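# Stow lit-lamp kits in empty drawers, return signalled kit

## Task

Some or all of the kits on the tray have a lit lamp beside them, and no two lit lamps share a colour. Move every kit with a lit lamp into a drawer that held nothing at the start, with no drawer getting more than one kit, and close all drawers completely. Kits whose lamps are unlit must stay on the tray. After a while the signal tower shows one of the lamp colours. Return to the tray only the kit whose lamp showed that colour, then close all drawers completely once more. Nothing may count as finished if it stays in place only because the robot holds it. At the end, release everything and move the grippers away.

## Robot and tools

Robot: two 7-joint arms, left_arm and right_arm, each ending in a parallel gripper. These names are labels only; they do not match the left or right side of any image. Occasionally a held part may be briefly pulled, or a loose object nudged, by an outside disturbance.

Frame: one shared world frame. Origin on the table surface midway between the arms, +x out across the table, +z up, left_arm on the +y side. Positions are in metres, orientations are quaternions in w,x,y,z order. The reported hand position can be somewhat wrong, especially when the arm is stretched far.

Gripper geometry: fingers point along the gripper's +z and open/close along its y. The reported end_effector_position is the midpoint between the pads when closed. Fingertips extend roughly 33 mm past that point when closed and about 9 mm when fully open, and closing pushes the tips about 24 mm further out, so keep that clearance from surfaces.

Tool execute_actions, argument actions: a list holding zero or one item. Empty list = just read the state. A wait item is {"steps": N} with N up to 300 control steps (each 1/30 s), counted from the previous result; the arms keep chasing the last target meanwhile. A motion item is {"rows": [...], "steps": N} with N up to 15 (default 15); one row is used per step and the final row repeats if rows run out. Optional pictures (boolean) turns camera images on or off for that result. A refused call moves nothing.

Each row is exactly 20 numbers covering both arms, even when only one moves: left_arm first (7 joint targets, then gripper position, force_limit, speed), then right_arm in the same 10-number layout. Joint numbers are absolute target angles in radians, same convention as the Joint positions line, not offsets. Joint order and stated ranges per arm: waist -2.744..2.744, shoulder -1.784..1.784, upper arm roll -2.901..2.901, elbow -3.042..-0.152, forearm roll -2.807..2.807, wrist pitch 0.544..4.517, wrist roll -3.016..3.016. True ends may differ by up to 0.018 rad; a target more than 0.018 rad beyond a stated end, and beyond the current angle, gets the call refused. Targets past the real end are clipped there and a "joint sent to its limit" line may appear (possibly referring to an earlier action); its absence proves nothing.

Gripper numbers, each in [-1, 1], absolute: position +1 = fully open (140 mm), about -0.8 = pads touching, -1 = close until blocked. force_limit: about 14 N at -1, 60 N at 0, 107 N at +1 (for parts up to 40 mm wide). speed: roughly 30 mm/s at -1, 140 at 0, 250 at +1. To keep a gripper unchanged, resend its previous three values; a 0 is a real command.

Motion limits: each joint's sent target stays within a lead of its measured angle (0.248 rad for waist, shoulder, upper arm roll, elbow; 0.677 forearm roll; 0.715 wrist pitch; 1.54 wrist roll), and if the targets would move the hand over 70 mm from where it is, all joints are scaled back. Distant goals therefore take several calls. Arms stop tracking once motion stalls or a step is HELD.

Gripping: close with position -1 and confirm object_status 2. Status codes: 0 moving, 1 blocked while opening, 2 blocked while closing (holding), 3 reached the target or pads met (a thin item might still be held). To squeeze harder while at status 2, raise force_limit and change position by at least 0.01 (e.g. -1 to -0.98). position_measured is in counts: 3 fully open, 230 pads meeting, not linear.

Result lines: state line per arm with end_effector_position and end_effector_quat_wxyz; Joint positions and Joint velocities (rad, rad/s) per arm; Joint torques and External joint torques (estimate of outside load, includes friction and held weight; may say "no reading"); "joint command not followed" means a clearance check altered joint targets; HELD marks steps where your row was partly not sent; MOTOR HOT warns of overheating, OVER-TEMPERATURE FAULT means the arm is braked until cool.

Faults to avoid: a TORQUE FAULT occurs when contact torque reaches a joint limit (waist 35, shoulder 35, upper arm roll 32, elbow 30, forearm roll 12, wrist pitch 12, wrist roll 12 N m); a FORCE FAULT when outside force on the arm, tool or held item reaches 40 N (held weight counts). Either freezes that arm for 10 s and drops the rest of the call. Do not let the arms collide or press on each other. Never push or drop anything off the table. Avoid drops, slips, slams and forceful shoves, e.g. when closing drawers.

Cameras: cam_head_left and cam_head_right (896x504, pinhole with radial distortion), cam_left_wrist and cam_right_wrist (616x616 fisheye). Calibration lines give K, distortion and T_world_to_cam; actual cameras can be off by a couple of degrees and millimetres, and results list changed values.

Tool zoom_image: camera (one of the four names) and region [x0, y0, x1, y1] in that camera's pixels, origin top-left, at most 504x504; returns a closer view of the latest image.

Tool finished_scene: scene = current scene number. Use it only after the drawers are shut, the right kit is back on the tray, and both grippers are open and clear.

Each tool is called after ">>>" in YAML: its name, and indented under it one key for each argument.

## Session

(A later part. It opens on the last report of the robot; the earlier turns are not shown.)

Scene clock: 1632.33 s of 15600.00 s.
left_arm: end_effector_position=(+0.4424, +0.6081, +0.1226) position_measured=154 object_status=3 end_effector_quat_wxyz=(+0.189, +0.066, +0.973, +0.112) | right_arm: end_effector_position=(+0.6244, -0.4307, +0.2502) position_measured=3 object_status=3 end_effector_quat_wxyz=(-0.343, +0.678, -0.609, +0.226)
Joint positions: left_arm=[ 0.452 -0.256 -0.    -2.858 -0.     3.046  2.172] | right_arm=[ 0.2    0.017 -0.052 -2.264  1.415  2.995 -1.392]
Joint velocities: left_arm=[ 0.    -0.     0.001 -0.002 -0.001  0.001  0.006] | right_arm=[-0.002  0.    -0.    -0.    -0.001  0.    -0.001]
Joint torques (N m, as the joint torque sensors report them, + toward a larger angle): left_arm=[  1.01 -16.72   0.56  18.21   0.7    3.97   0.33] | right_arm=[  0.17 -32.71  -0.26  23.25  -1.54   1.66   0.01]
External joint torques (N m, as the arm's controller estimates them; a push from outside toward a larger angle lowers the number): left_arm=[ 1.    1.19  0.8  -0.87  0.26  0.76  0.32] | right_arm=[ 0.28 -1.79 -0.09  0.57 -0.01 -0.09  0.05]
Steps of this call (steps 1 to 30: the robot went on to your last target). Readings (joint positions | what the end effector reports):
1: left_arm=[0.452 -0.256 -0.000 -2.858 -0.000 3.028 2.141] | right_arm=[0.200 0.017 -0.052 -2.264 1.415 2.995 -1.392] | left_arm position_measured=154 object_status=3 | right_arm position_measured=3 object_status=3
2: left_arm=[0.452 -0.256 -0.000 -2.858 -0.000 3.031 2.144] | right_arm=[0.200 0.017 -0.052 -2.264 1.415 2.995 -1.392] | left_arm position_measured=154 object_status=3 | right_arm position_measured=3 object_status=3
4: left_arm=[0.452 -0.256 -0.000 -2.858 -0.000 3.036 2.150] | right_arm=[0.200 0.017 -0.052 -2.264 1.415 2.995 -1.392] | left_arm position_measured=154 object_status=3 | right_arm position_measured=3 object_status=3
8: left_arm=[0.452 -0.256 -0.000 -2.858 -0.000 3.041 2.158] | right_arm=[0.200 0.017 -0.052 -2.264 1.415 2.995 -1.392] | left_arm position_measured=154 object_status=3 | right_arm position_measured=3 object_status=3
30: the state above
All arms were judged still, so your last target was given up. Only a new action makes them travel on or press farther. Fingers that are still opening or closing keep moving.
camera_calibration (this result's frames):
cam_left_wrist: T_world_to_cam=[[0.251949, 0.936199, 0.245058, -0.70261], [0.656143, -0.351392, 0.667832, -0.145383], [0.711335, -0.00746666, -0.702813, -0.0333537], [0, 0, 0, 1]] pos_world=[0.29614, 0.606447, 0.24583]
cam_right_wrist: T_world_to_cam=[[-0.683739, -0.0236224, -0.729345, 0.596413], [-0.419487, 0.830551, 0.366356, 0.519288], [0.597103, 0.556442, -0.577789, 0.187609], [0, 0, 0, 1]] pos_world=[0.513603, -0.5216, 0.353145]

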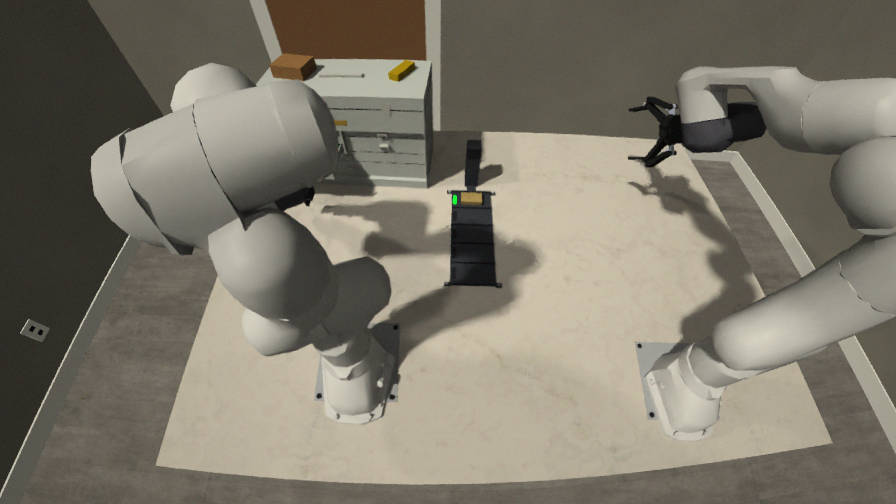

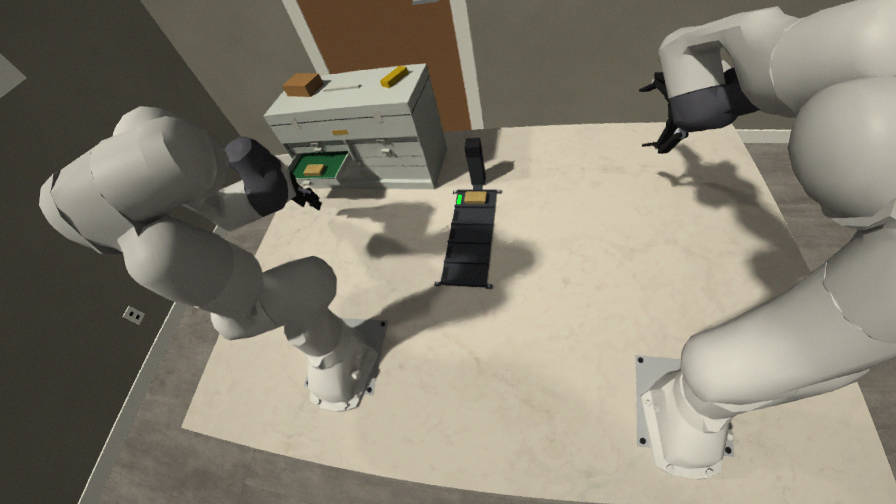

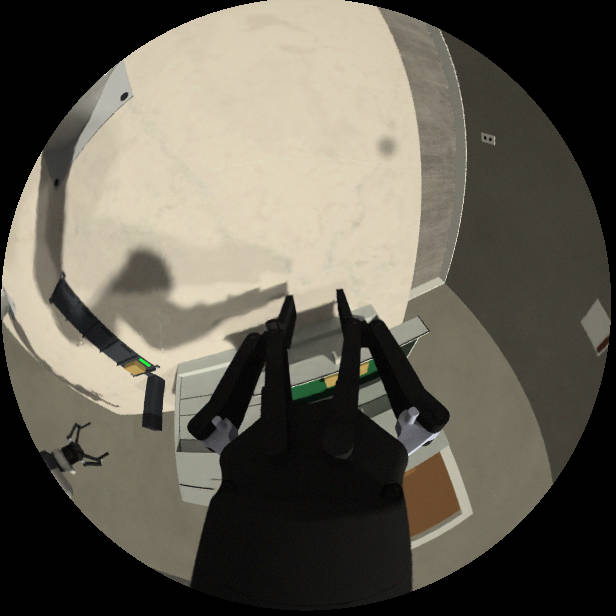

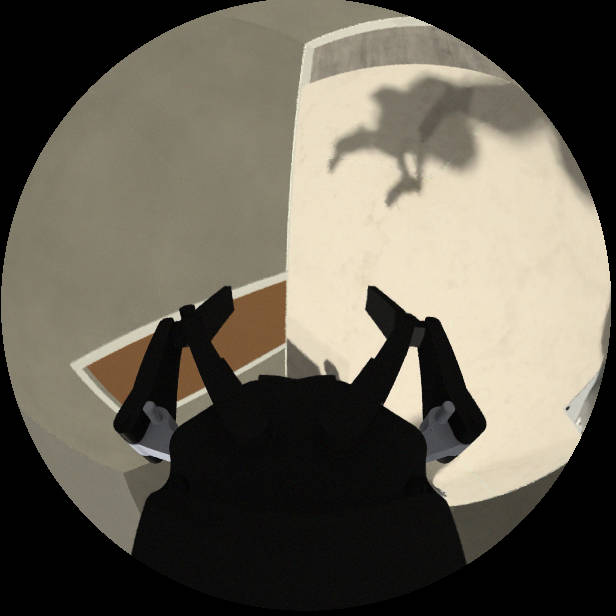

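>>> execute_actions:
  actions:
    - {"rows":[[0.468,-0.254,0,-2.859,0,3.12,2.18,-0.2,0,-0.5,0.2,0.017,-0.05,-2.264,1.415,2.995,-1.392,1,0,0],[0.468,-0.254,0,-2.859,0,3.12,2.18,-0.2,0,-0.5,0.2,0.017,-0.05,-2.264,1.415,2.995,-1.392,1,0,0],[0.468,-0.254,0,-2.859,0,3.12,2.18,-0.2,0,-0.5,0.2,0.017,-0.05,-2.264,1.415,2.995,-1.392,1,0,0],[0.468,-0.254,0,-2.859,0,3.12,2.18,-0.2,0,-0.5,0.2,0.017,-0.05,-2.264,1.415,2.995,-1.392,1,0,0],[0.468,-0.254,0,-2.859,0,3.12,2.18,-0.2,0,-0.5,0.2,0.017,-0.05,-2.264,1.415,2.995,-1.392,1,0,0],[0.462,-0.254,0,-2.859,0,3.18,2.18,-0.2,0,-0.5,0.2,0.017,-0.05,-2.264,1.415,2.995,-1.392,1,0,0],[0.462,-0.254,0,-2.859,0,3.18,2.18,-0.2,0,-0.5,0.2,0.017,-0.05,-2.264,1.415,2.995,-1.392,1,0,0],[0.462,-0.254,0,-2.859,0,3.18,2.18,-0.2,0,-0.5,0.2,0.017,-0.05,-2.264,1.415,2.995,-1.392,1,0,0],[0.456,-0.254,0,-2.859,0,3.18,2.18,-0.2,0,-0.5,0.2,0.017,-0.05,-2.264,1.415,2.995,-1.392,1,0,0],[0.456,-0.254,0,-2.859,0,3.22,2.18,-0.2,0,-0.5,0.2,0.017,-0.05,-2.264,1.415,2.995,-1.392,1,0,0],[0.456,-0.254,0,-2.859,0,3.22,2.18,-0.2,0,-0.5,0.2,0.017,-0.05,-2.264,1.415,2.995,-1.392,1,0,0],[0.45,-0.254,0,-2.859,0,3.22,2.18,-0.2,0,-0.5,0.2,0.017,-0.05,-2.264,1.415,2.995,-1.392,1,0,0],[0.445,-0.254,0,-2.859,0,3.22,2.18,-0.2,0,-0.5,0.2,0.017,-0.05,-2.264,1.415,2.995,-1.392,1,0,0]],"steps":15}
  pictures: false

>>> execute_actions:
  actions:
    - {"steps":25}

Scene clock: 1653.43 s of 15600.00 s.
left_arm: end_effector_position=(+0.4723, +0.6224, +0.1554) position_measured=154 object_status=3 end_effector_quat_wxyz=(+0.249, +0.066, +0.955, +0.147) | right_arm: end_effector_position=(+0.6244, -0.4307, +0.2502) position_measured=3 object_status=3 end_effector_quat_wxyz=(-0.343, +0.678, -0.609, +0.226)
Joint positions: left_arm=[ 0.451 -0.255 -0.001 -2.859 -0.     3.192  2.173] | right_arm=[ 0.2    0.017 -0.052 -2.264  1.415  2.995 -1.392]
Joint velocities: left_arm=[-0.045 -0.     0.    -0.001  0.     0.147 -0.   ] | right_arm=[-0.001 -0.     0.     0.001  0.     0.001 -0.001]
Joint torques (N m, as the joint torque sensors report them, + toward a larger angle): left_arm=[ -1.81 -16.8    0.56  19.15   0.78   4.19   0.32] | right_arm=[  0.05 -32.71  -0.17  23.32  -1.55   1.65   0.03]
External joint torques (N m, as the arm's controller estimates them; a push from outside toward a larger angle lowers the number): left_arm=[-2.36  1.11  0.2   0.14  0.45  0.9   0.32] | right_arm=[-0.04 -1.78 -0.19  0.61 -0.01 -0.07  0.07]
Steps of this call (steps 1 to 90: nothing new was sent; then 17.60 s passed at rest; steps 91 to 105: all 15 steps of this action). Readings (joint positions | what the end effector reports):
91: left_arm=[0.455 -0.255 -0.001 -2.859 -0.000 3.057 2.173] | right_arm=[0.200 0.017 -0.052 -2.264 1.415 2.995 -1.392] | left_arm position_measured=154 object_status=3 | right_arm position_measured=3 object_status=3
92: left_arm=[0.458 -0.255 -0.001 -2.859 -0.000 3.067 2.173] | right_arm=[0.200 0.017 -0.052 -2.264 1.415 2.995 -1.392] | left_arm position_measured=154 object_status=3 | right_arm position_measured=3 object_status=3
94: left_arm=[0.463 -0.255 -0.001 -2.859 -0.000 3.084 2.173] | right_arm=[0.200 0.017 -0.052 -2.264 1.415 2.995 -1.392] | left_arm position_measured=154 object_status=3 | right_arm position_measured=3 object_status=3
98: left_arm=[0.464 -0.255 -0.001 -2.859 -0.000 3.128 2.173] | right_arm=[0.200 0.017 -0.052 -2.264 1.415 2.995 -1.392] | left_arm position_measured=154 object_status=3 | right_arm position_measured=3 object_status=3
105: the state above

Scene clock: 1654.27 s of 15600.00 s.
left_arm: end_effector_position=(+0.4776, +0.6233, +0.1615) position_measured=154 object_status=3 end_effector_quat_wxyz=(+0.259, +0.067, +0.951, +0.153) | right_arm: end_effector_position=(+0.6244, -0.4307, +0.2502) position_measured=3 object_status=3 end_effector_quat_wxyz=(-0.343, +0.678, -0.609, +0.226)
Joint positions: left_arm=[ 0.448 -0.255 -0.001 -2.859 -0.     3.216  2.173] | right_arm=[ 0.2    0.017 -0.052 -2.264  1.415  2.995 -1.392]
Joint velocities: left_arm=[-0.     0.001  0.001 -0.    -0.     0.001  0.   ] | right_arm=[-0.002 -0.002  0.001 -0.    -0.001 -0.    -0.001]
Joint torques (N m, as the joint torque sensors report them, + toward a larger angle): left_arm=[ -1.96 -17.01   0.79  18.81   0.75   4.12   0.4 ] | right_arm=[ -0.2  -32.94  -0.11  23.06  -1.53   1.62  -0.02]
External joint torques (N m, as the arm's controller estimates them; a push from outside toward a larger angle lowers the number): left_arm=[-1.99  1.02  1.01 -0.41  0.32  0.75  0.39] | right_arm=[-0.15 -1.96 -0.01  0.36  0.   -0.12  0.03]
Steps of this call (steps 1 to 25: the robot went on to your last target). Readings (joint positions | what the end effector reports):
1: left_arm=[0.450 -0.255 -0.001 -2.859 -0.000 3.196 2.173] | right_arm=[0.200 0.017 -0.052 -2.264 1.415 2.995 -1.392] | left_arm position_measured=154 object_status=3 | right_arm position_measured=3 object_status=3
2: left_arm=[0.449 -0.255 -0.001 -2.859 -0.000 3.200 2.173] | right_arm=[0.200 0.017 -0.052 -2.264 1.415 2.995 -1.392] | left_arm position_measured=154 object_status=3 | right_arm position_measured=3 object_status=3
4: left_arm=[0.448 -0.255 -0.001 -2.859 -0.000 3.205 2.173] | right_arm=[0.200 0.017 -0.052 -2.264 1.415 2.995 -1.392] | left_arm position_measured=154 object_status=3 | right_arm position_measured=3 object_status=3
8: left_arm=[0.448 -0.255 -0.001 -2.859 -0.000 3.211 2.173] | right_arm=[0.200 0.017 -0.052 -2.264 1.415 2.995 -1.392] | left_arm position_measured=154 object_status=3 | right_arm position_measured=3 object_status=3
25: the state above
camera_calibration (this result's frames):
cam_left_wrist: T_world_to_cam=[[0.212555, 0.912385, 0.349818, -0.718471], [0.549513, -0.407637, 0.729293, -0.112988], [0.807995, 0.0372144, -0.588013, -0.123534], [0, 0, 0, 1]] pos_world=[0.314618, 0.614062, 0.261096]
cam_right_wrist: T_world_to_cam=[[-0.683738, -0.0236231, -0.729345, 0.596413], [-0.419488, 0.83055, 0.366356, 0.519288], [0.597103, 0.556443, -0.577789, 0.187609], [0, 0, 0, 1]] pos_world=[0.513603, -0.521599, 0.353145]

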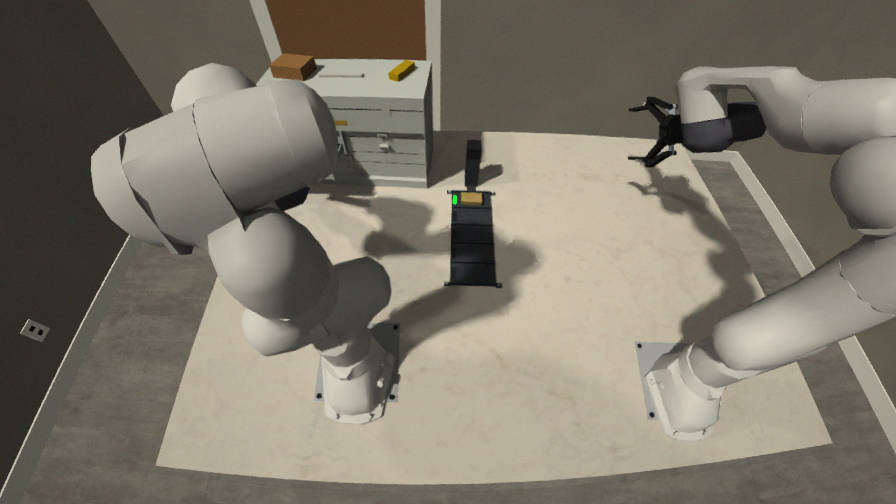

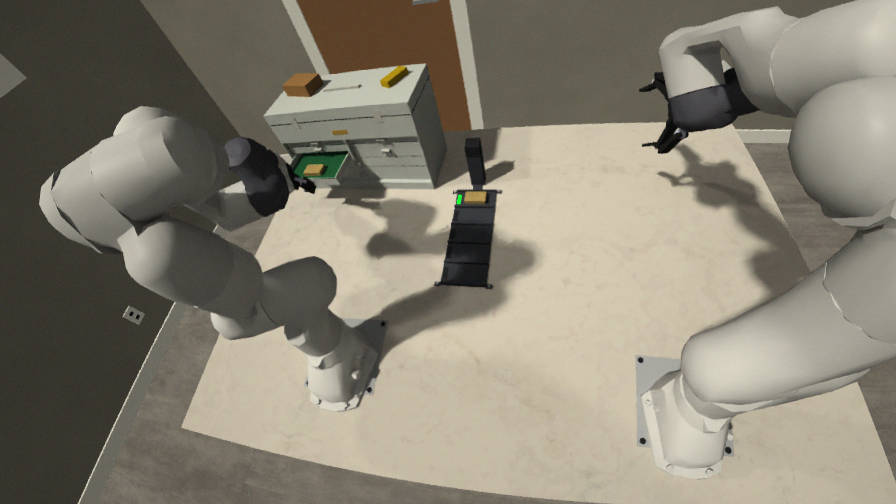

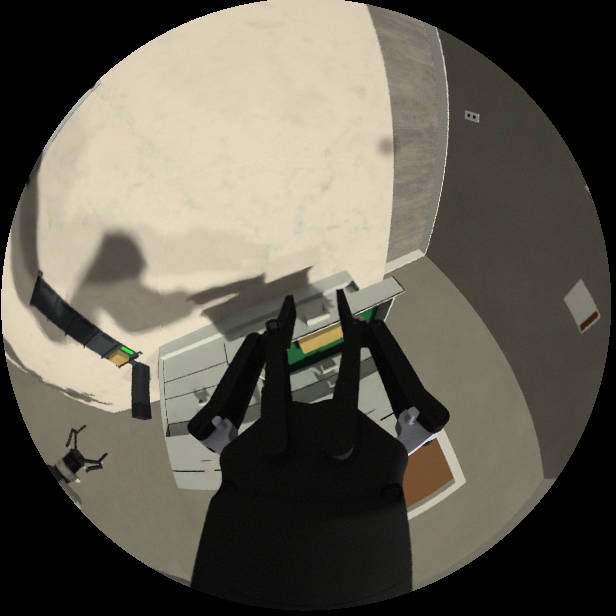

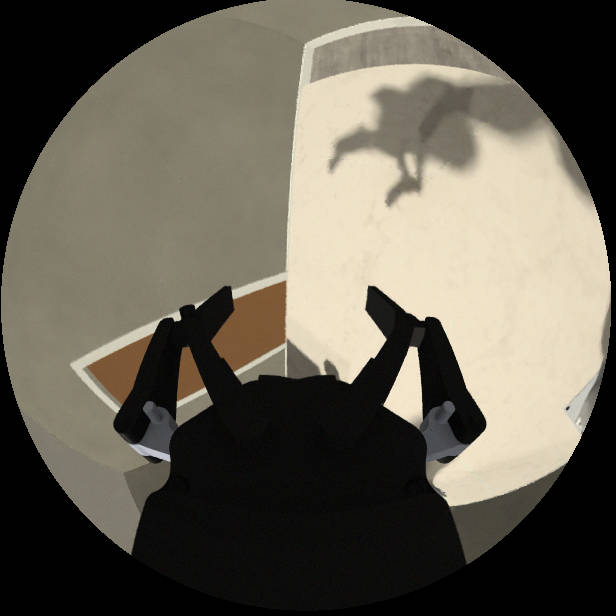

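Grip and push closed.

>>> execute_actions:
  actions:
    - {"rows":[[0.445,-0.254,0,-2.859,0,3.22,2.18,-1,0.2,-0.5,0.2,0.017,-0.05,-2.264,1.415,2.995,-1.392,1,0,0]],"steps":15}
  pictures: false

>>> execute_actions:
  actions:
    - {"rows":[[0.434,-0.22,0,-2.8252,0,3.217,2.17,-1,0.2,-0.5,0.2,0.017,-0.05,-2.264,1.415,2.995,-1.392,1,0,0],[0.434,-0.22,0,-2.8252,0,3.217,2.17,-1,0.2,-0.5,0.2,0.017,-0.05,-2.264,1.415,2.995,-1.392,1,0,0],[0.434,-0.22,0,-2.8252,0,3.217,2.17,-1,0.2,-0.5,0.2,0.017,-0.05,-2.264,1.415,2.995,-1.392,1,0,0],[0.434,-0.22,0,-2.8252,0,3.217,2.17,-1,0.2,-0.5,0.2,0.017,-0.05,-2.264,1.415,2.995,-1.392,1,0,0],[0.434,-0.22,0,-2.8252,0,3.217,2.17,-1,0.2,-0.5,0.2,0.017,-0.05,-2.264,1.415,2.995,-1.392,1,0,0],[0.421,-0.181,0,-2.784,0,3.212,2.15,-1,0.2,-0.5,0.2,0.017,-0.05,-2.264,1.415,2.995,-1.392,1,0,0],[0.421,-0.181,0,-2.784,0,3.212,2.15,-1,0.2,-0.5,0.2,0.017,-0.05,-2.264,1.415,2.995,-1.392,1,0,0],[0.421,-0.181,0,-2.784,0,3.212,2.15,-1,0.2,-0.5,0.2,0.017,-0.05,-2.264,1.415,2.995,-1.392,1,0,0],[0.421,-0.181,0,-2.784,0,3.212,2.15,-1,0.2,-0.5,0.2,0.017,-0.05,-2.264,1.415,2.995,-1.392,1,0,0],[0.421,-0.181,0,-2.784,0,3.212,2.15,-1,0.2,-0.5,0.2,0.017,-0.05,-2.264,1.415,2.995,-1.392,1,0,0],[0.408,-0.143,0,-2.743,0,3.207,2.135,-1,0.2,-0.5,0.2,0.017,-0.05,-2.264,1.415,2.995,-1.392,1,0,0]],"steps":15}
  pictures: false

>>> execute_actions:
  actions:
    - {"rows":[[0.396,-0.107,0,-2.701,0,3.2,2.122,-1,0.2,-0.5,0.2,0.017,-0.05,-2.264,1.415,2.995,-1.392,1,0,0],[0.396,-0.107,0,-2.701,0,3.2,2.122,-1,0.2,-0.5,0.2,0.017,-0.05,-2.264,1.415,2.995,-1.392,1,0,0],[0.396,-0.107,0,-2.701,0,3.2,2.122,-1,0.2,-0.5,0.2,0.017,-0.05,-2.264,1.415,2.995,-1.392,1,0,0],[0.396,-0.107,0,-2.701,0,3.2,2.122,-1,0.2,-0.5,0.2,0.017,-0.05,-2.264,1.415,2.995,-1.392,1,0,0],[0.396,-0.107,0,-2.701,0,3.2,2.122,-1,0.2,-0.5,0.2,0.017,-0.05,-2.264,1.415,2.995,-1.392,1,0,0],[0.384,-0.0718,0,-2.6588,0,3.192,2.11,-1,0.2,-0.5,0.2,0.017,-0.05,-2.264,1.415,2.995,-1.392,1,0,0],[0.384,-0.0718,0,-2.6588,0,3.192,2.11,-1,0.2,-0.5,0.2,0.017,-0.05,-2.264,1.415,2.995,-1.392,1,0,0],[0.384,-0.0718,0,-2.6588,0,3.192,2.11,-1,0.2,-0.5,0.2,0.017,-0.05,-2.264,1.415,2.995,-1.392,1,0,0],[0.384,-0.0718,0,-2.6588,0,3.192,2.11,-1,0.2,-0.5,0.2,0.017,-0.05,-2.264,1.415,2.995,-1.392,1,0,0],[0.384,-0.0718,0,-2.6588,0,3.192,2.11,-1,0.2,-0.5,0.2,0.017,-0.05,-2.264,1.415,2.995,-1.392,1,0,0],[0.373,-0.037,0,-2.615,0,3.183,2.098,-1,0.2,-0.5,0.2,0.017,-0.05,-2.264,1.415,2.995,-1.392,1,0,0]],"steps":15}
  pictures: false

>>> execute_actions:
  actions:
    - {"rows":[[0.3625,-0.0023,0,-2.5717,0,3.173,2.085,-1,0.2,-0.5,0.2,0.017,-0.05,-2.264,1.415,2.995,-1.392,1,0,0],[0.3625,-0.0023,0,-2.5717,0,3.173,2.085,-1,0.2,-0.5,0.2,0.017,-0.05,-2.264,1.415,2.995,-1.392,1,0,0],[0.3625,-0.0023,0,-2.5717,0,3.173,2.085,-1,0.2,-0.5,0.2,0.017,-0.05,-2.264,1.415,2.995,-1.392,1,0,0],[0.3625,-0.0023,0,-2.5717,0,3.173,2.085,-1,0.2,-0.5,0.2,0.017,-0.05,-2.264,1.415,2.995,-1.392,1,0,0],[0.3625,-0.0023,0,-2.5717,0,3.173,2.085,-1,0.2,-0.5,0.2,0.017,-0.05,-2.264,1.415,2.995,-1.392,1,0,0],[0.352,0.031,0,-2.53,0,3.165,2.075,-1,0.2,-0.5,0.2,0.017,-0.05,-2.264,1.415,2.995,-1.392,1,0,0],[0.352,0.031,0,-2.53,0,3.165,2.075,-1,0.2,-0.5,0.2,0.017,-0.05,-2.264,1.415,2.995,-1.392,1,0,0],[0.352,0.031,0,-2.53,0,3.165,2.075,-1,0.2,-0.5,0.2,0.017,-0.05,-2.264,1.415,2.995,-1.392,1,0,0],[0.352,0.031,0,-2.53,0,3.165,2.075,-1,0.2,-0.5,0.2,0.017,-0.05,-2.264,1.415,2.995,-1.392,1,0,0],[0.352,0.031,0,-2.53,0,3.165,2.075,-1,0.2,-0.5,0.2,0.017,-0.05,-2.264,1.415,2.995,-1.392,1,0,0],[0.345,0.056,0,-2.498,0,3.158,2.068,-1,0.2,-0.5,0.2,0.017,-0.05,-2.264,1.415,2.995,-1.392,1,0,0]],"steps":15}
  pictures: false

>>> execute_actions:
  actions:
    - {"rows":[[0.341,0.073,0,-2.477,0,3.155,2.066,-1,0.2,-0.5,0.2,0.017,-0.05,-2.264,1.415,2.995,-1.392,1,0,0]],"steps":15}

Scene clock: 1702.47 s of 15600.00 s.
left_arm: end_effector_position=(+0.4780, +0.6224, +0.1615) position_measured=193 object_status=0 end_effector_quat_wxyz=(+0.260, +0.068, +0.951, +0.153) | right_arm: end_effector_position=(+0.6244, -0.4307, +0.2502) position_measured=3 object_status=3 end_effector_quat_wxyz=(-0.343, +0.678, -0.609, +0.226)
Joint positions: left_arm=[ 0.446 -0.255 -0.001 -2.86  -0.     3.217  2.174] | right_arm=[ 0.2    0.017 -0.052 -2.264  1.415  2.995 -1.392]
Joint velocities: left_arm=[-0.    -0.     0.    -0.    -0.001  0.001 -0.   ] | right_arm=[-0.     0.001  0.001 -0.001  0.     0.    -0.001]
Joint torques (N m, as the joint torque sensors report them, + toward a larger angle): left_arm=[ -1.36 -17.84   0.94  19.35   0.66   4.06   0.38] | right_arm=[  0.28 -32.86  -0.22  23.25  -1.53   1.63   0.02]
External joint torques (N m, as the arm's controller estimates them; a push from outside toward a larger angle lowers the number): left_arm=[-1.33  0.21  1.2   0.12  0.22  0.69  0.37] | right_arm=[ 0.31 -2.07 -0.14  0.64  0.   -0.1   0.06]
Steps of this call (steps 1 to 15: the robot went on to your last target; steps 16 to 90: nothing new was sent; then 44.70 s passed at rest; steps 91 to 105: all 15 steps of this action). Readings (joint positions | what the end effector reports):
91: left_arm=[0.448 -0.255 -0.001 -2.859 -0.000 3.216 2.173] | right_arm=[0.200 0.017 -0.052 -2.264 1.415 2.995 -1.392] | left_arm position_measured=154 object_status=0 | right_arm position_measured=3 object_status=3
92: left_arm=[0.448 -0.255 -0.001 -2.859 -0.000 3.216 2.173] | right_arm=[0.200 0.017 -0.052 -2.264 1.415 2.995 -1.392] | left_arm position_measured=158 object_status=0 | right_arm position_measured=3 object_status=3
94: left_arm=[0.448 -0.255 -0.001 -2.859 -0.000 3.216 2.173] | right_arm=[0.200 0.017 -0.052 -2.264 1.415 2.995 -1.392] | left_arm position_measured=167 object_status=0 | right_arm position_measured=3 object_status=3
98: left_arm=[0.446 -0.255 -0.001 -2.860 -0.000 3.216 2.174] | right_arm=[0.200 0.017 -0.052 -2.264 1.415 2.995 -1.392] | left_arm position_measured=186 object_status=0 | right_arm position_measured=3 object_status=3
105: the state above

Scene clock: 1702.97 s of 15600.00 s.
left_arm: end_effector_position=(+0.5179, +0.6207, +0.1610) position_measured=193 object_status=2 end_effector_quat_wxyz=(+0.264, +0.075, +0.951, +0.145) | right_arm: end_effector_position=(+0.6244, -0.4307, +0.2502) position_measured=3 object_status=3 end_effector_quat_wxyz=(-0.343, +0.678, -0.609, +0.226)
Joint positions: left_arm=[ 0.411 -0.151  0.    -2.751 -0.     3.212  2.153] | right_arm=[ 0.2    0.017 -0.052 -2.264  1.415  2.995 -1.392]
Joint velocities: left_arm=[-0.024  0.071  0.001  0.08  -0.002 -0.008 -0.05 ] | right_arm=[-0.001  0.     0.001 -0.001  0.     0.001  0.   ]
Joint torques (N m, as the joint torque sensors report them, + toward a larger angle): left_arm=[ -0.83 -21.56   0.21  18.85   0.77   2.94   0.03] | right_arm=[  0.25 -33.06  -0.32  23.48  -1.52   1.64   0.02]
External joint torques (N m, as the arm's controller estimates them; a push from outside toward a larger angle lowers the number): left_arm=[-1.23  1.06 -0.08  0.07  0.43 -0.43  0.04] | right_arm=[ 0.2  -2.16 -0.31  0.84  0.01 -0.09  0.06]
Steps of this call (steps 1 to 15: all 15 steps of this action). Readings (joint positions | what the end effector reports):
1: left_arm=[0.444 -0.248 -0.000 -2.853 -0.000 3.216 2.174] | right_arm=[0.200 0.017 -0.052 -2.264 1.415 2.995 -1.392] | left_arm position_measured=193 object_status=2 | right_arm position_measured=3 object_status=3
2: left_arm=[0.441 -0.239 -0.000 -2.844 -0.000 3.216 2.174] | right_arm=[0.200 0.017 -0.052 -2.264 1.415 2.995 -1.392] | left_arm position_measured=193 object_status=2 | right_arm position_measured=3 object_status=3
4: left_arm=[0.437 -0.229 -0.000 -2.834 -0.000 3.216 2.173] | right_arm=[0.200 0.017 -0.052 -2.264 1.415 2.995 -1.392] | left_arm position_measured=193 object_status=2 | right_arm position_measured=3 object_status=3
8: left_arm=[0.426 -0.197 -0.000 -2.801 -0.000 3.215 2.168] | right_arm=[0.200 0.017 -0.052 -2.264 1.415 2.995 -1.392] | left_arm position_measured=193 object_status=2 | right_arm position_measured=3 object_status=3
15: the state above

Scene clock: 1703.47 s of 15600.00 s.
left_arm: end_effector_position=(+0.5622, +0.6184, +0.1604) position_measured=193 object_status=2 end_effector_quat_wxyz=(+0.268, +0.075, +0.951, +0.136) | right_arm: end_effector_position=(+0.6244, -0.4307, +0.2502) position_measured=3 object_status=3 end_effector_quat_wxyz=(-0.343, +0.678, -0.609, +0.226)
Joint positions: left_arm=[ 0.376 -0.043  0.    -2.624 -0.     3.191  2.119] | right_arm=[ 0.2    0.017 -0.052 -2.264  1.415  2.995 -1.392]
Joint velocities: left_arm=[-0.022  0.066  0.001  0.087 -0.001 -0.027 -0.051] | right_arm=[-0.001  0.001 -0.001  0.    -0.     0.    -0.001]
Joint torques (N m, as the joint torque sensors report them, + toward a larger angle): left_arm=[ -1.72 -25.5    0.1   19.77   0.76   2.83  -0.2 ] | right_arm=[  0.25 -32.64  -0.17  23.03  -1.53   1.62   0.05]
External joint torques (N m, as the arm's controller estimates them; a push from outside toward a larger angle lowers the number): left_arm=[-2.12  1.11 -0.3   0.68  0.39 -0.55 -0.19] | right_arm=[ 0.38 -1.74  0.02  0.38 -0.01 -0.13  0.09]
Steps of this call (steps 1 to 15: all 15 steps of this action). Readings (joint positions | what the end effector reports):
1: left_arm=[0.408 -0.141 0.000 -2.740 -0.000 3.210 2.151] | right_arm=[0.200 0.017 -0.052 -2.264 1.415 2.995 -1.392] | left_arm position_measured=193 object_status=2 | right_arm position_measured=3 object_status=3
2: left_arm=[0.404 -0.130 0.000 -2.727 -0.000 3.209 2.148] | right_arm=[0.200 0.017 -0.052 -2.264 1.415 2.995 -1.392] | left_arm position_measured=193 object_status=2 | right_arm position_measured=3 object_status=3
4: left_arm=[0.400 -0.117 0.000 -2.713 -0.000 3.207 2.143] | right_arm=[0.200 0.017 -0.052 -2.264 1.415 2.995 -1.392] | left_arm position_measured=193 object_status=2 | right_arm position_measured=3 object_status=3
8: left_arm=[0.390 -0.086 0.000 -2.676 -0.000 3.201 2.134] | right_arm=[0.200 0.017 -0.052 -2.264 1.415 2.995 -1.392] | left_arm position_measured=193 object_status=2 | right_arm position_measured=3 object_status=3
15: the state above

Scene clock: 1703.97 s of 15600.00 s.
left_arm: end_effector_position=(+0.6026, +0.6162, +0.1596) position_measured=193 object_status=2 end_effector_quat_wxyz=(+0.272, +0.073, +0.951, +0.128) | right_arm: end_effector_position=(+0.6244, -0.4307, +0.2502) position_measured=3 object_status=3 end_effector_quat_wxyz=(-0.343, +0.678, -0.609, +0.226)
Joint positions: left_arm=[ 0.349  0.05   0.001 -2.505 -0.001  3.166  2.089] | right_arm=[ 0.2    0.017 -0.052 -2.264  1.415  2.995 -1.392]
Joint velocities: left_arm=[-0.013  0.048  0.     0.067  0.    -0.023 -0.039] | right_arm=[ 0.001  0.001 -0.    -0.     0.     0.     0.   ]
Joint torques (N m, as the joint torque sensors report them, + toward a larger angle): left_arm=[ -2.33 -28.24   0.38  21.11   0.77   2.85  -0.3 ] | right_arm=[  0.23 -32.79  -0.53  23.24  -1.53   1.65   0.05]
External joint torques (N m, as the arm's controller estimates them; a push from outside toward a larger angle lowers the number): left_arm=[-2.67  1.67 -0.01  1.58  0.36 -0.52 -0.29] | right_arm=[ 0.17 -1.97 -0.53  0.63  0.   -0.07  0.1 ]
Steps of this call (steps 1 to 15: all 15 steps of this action). Readings (joint positions | what the end effector reports):
1: left_arm=[0.374 -0.034 0.001 -2.612 -0.001 3.187 2.116] | right_arm=[0.200 0.017 -0.052 -2.264 1.415 2.995 -1.392] | left_arm position_measured=193 object_status=2 | right_arm position_measured=3 object_status=3
2: left_arm=[0.370 -0.023 0.001 -2.599 -0.001 3.185 2.114] | right_arm=[0.200 0.017 -0.052 -2.264 1.415 2.995 -1.392] | left_arm position_measured=193 object_status=2 | right_arm position_measured=3 object_status=3
4: left_arm=[0.367 -0.011 0.001 -2.584 -0.001 3.183 2.110] | right_arm=[0.200 0.017 -0.052 -2.264 1.415 2.995 -1.392] | left_arm position_measured=193 object_status=2 | right_arm position_measured=3 object_status=3
8: left_arm=[0.358 0.018 0.001 -2.547 -0.001 3.175 2.101] | right_arm=[0.200 0.017 -0.052 -2.264 1.415 2.995 -1.392] | left_arm position_measured=193 object_status=2 | right_arm position_measured=3 object_status=3
15: the state above

Scene clock: 1704.47 s of 15600.00 s.
left_arm: end_effector_position=(+0.6085, +0.6159, +0.1593) position_measured=193 object_status=2 end_effector_quat_wxyz=(+0.271, +0.071, +0.952, +0.126) | right_arm: end_effector_position=(+0.6244, -0.4307, +0.2502) position_measured=3 object_status=3 end_effector_quat_wxyz=(-0.343, +0.678, -0.609, +0.226)
Joint positions: left_arm=[ 0.345  0.064  0.001 -2.484 -0.001  3.154  2.08 ] | right_arm=[ 0.2    0.017 -0.052 -2.264  1.415  2.995 -1.392]
Joint velocities: left_arm=[-0.003  0.    -0.     0.003  0.    -0.004 -0.006] | right_arm=[-0.001  0.001 -0.001 -0.    -0.001  0.001  0.002]
Joint torques (N m, as the joint torque sensors report them, + toward a larger angle): left_arm=[ -2.02 -24.44  -0.49  23.54   0.87   3.9   -0.45] | right_arm=[  0.38 -32.8    0.08  23.67  -1.53   1.64  -0.02]
External joint torques (N m, as the arm's controller estimates them; a push from outside toward a larger angle lowers the number): left_arm=[-1.98  5.61 -0.51  3.49  0.39  0.51 -0.45] | right_arm=[ 0.38 -1.95  0.15  1.03  0.   -0.08  0.03]
Steps of this call (steps 1 to 15: all 15 steps of this action). Readings (joint positions | what the end effector reports):
1: left_arm=[0.347 0.055 0.001 -2.499 -0.001 3.164 2.088] | right_arm=[0.200 0.017 -0.052 -2.264 1.415 2.995 -1.392] | left_arm position_measured=193 object_status=2 | right_arm position_measured=3 object_status=3
2: left_arm=[0.346 0.061 0.001 -2.492 -0.001 3.163 2.086] | right_arm=[0.200 0.017 -0.052 -2.264 1.415 2.995 -1.392] | left_arm position_measured=193 object_status=2 | right_arm position_measured=3 object_status=3
4: left_arm=[0.345 0.064 0.001 -2.487 -0.001 3.160 2.084] | right_arm=[0.200 0.017 -0.052 -2.264 1.415 2.995 -1.392] | left_arm position_measured=193 object_status=2 | right_arm position_measured=3 object_status=3
8: left_arm=[0.345 0.064 0.001 -2.484 -0.001 3.156 2.082] | right_arm=[0.200 0.017 -0.052 -2.264 1.415 2.995 -1.392] | left_arm position_measured=193 object_status=2 | right_arm position_measured=3 object_status=3
15: the state above
camera_calibration (this result's frames):
cam_left_wrist: T_world_to_cam=[[0.229709, 0.923741, 0.306491, -0.749338], [0.527196, -0.382808, 0.758632, -0.192746], [0.818106, -0.0126841, -0.574927, -0.207865], [0, 0, 0, 1]] pos_world=[0.443801, 0.615773, 0.256381]
cam_right_wrist: T_world_to_cam=[[-0.683738, -0.0236251, -0.729345, 0.596412], [-0.41949, 0.830549, 0.366356, 0.519287], [0.597101, 0.556445, -0.577789, 0.18761], [0, 0, 0, 1]] pos_world=[0.513604, -0.521597, 0.353145]

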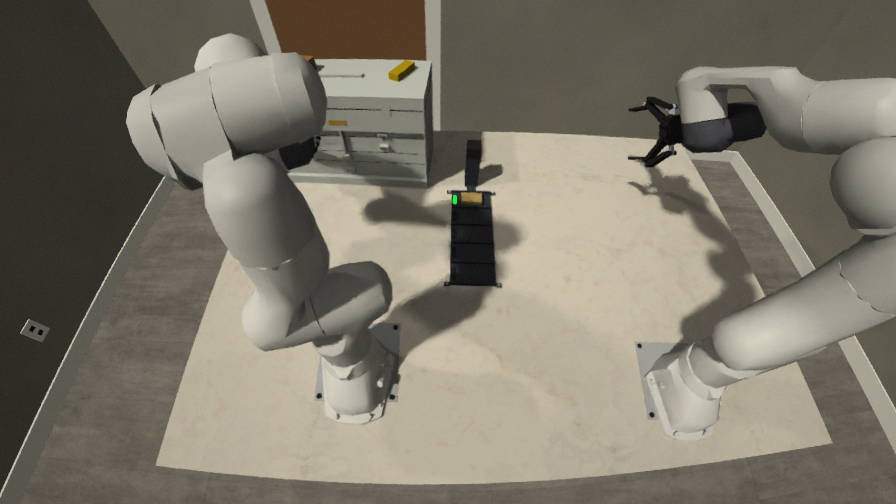

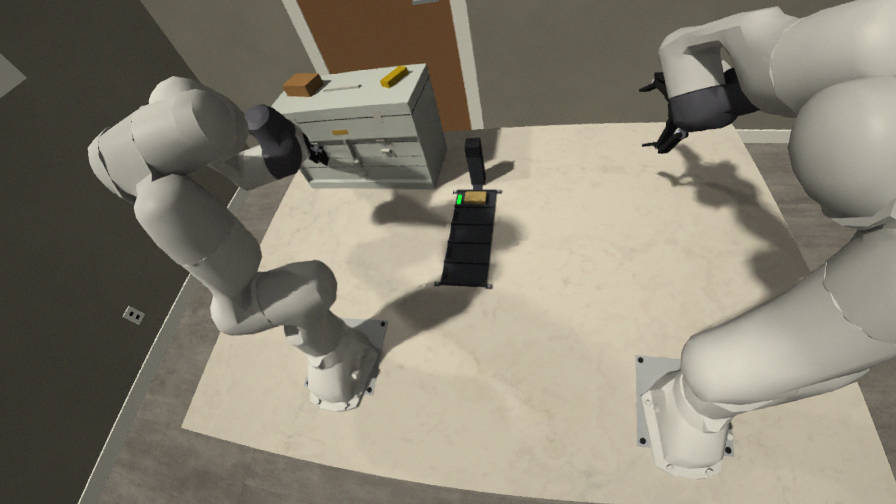

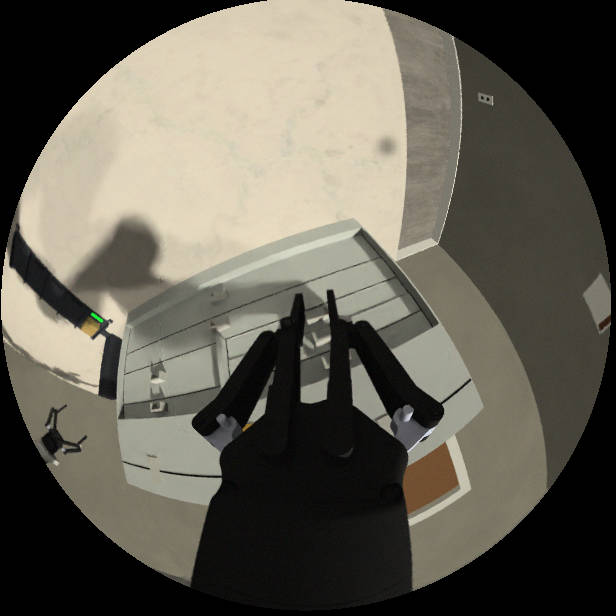

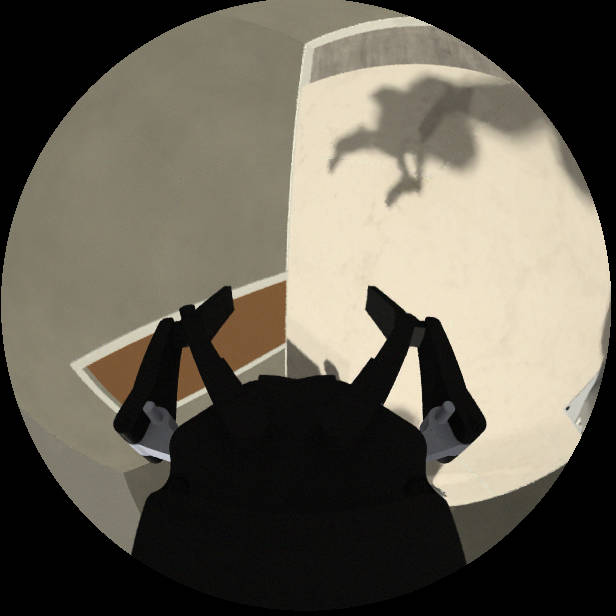

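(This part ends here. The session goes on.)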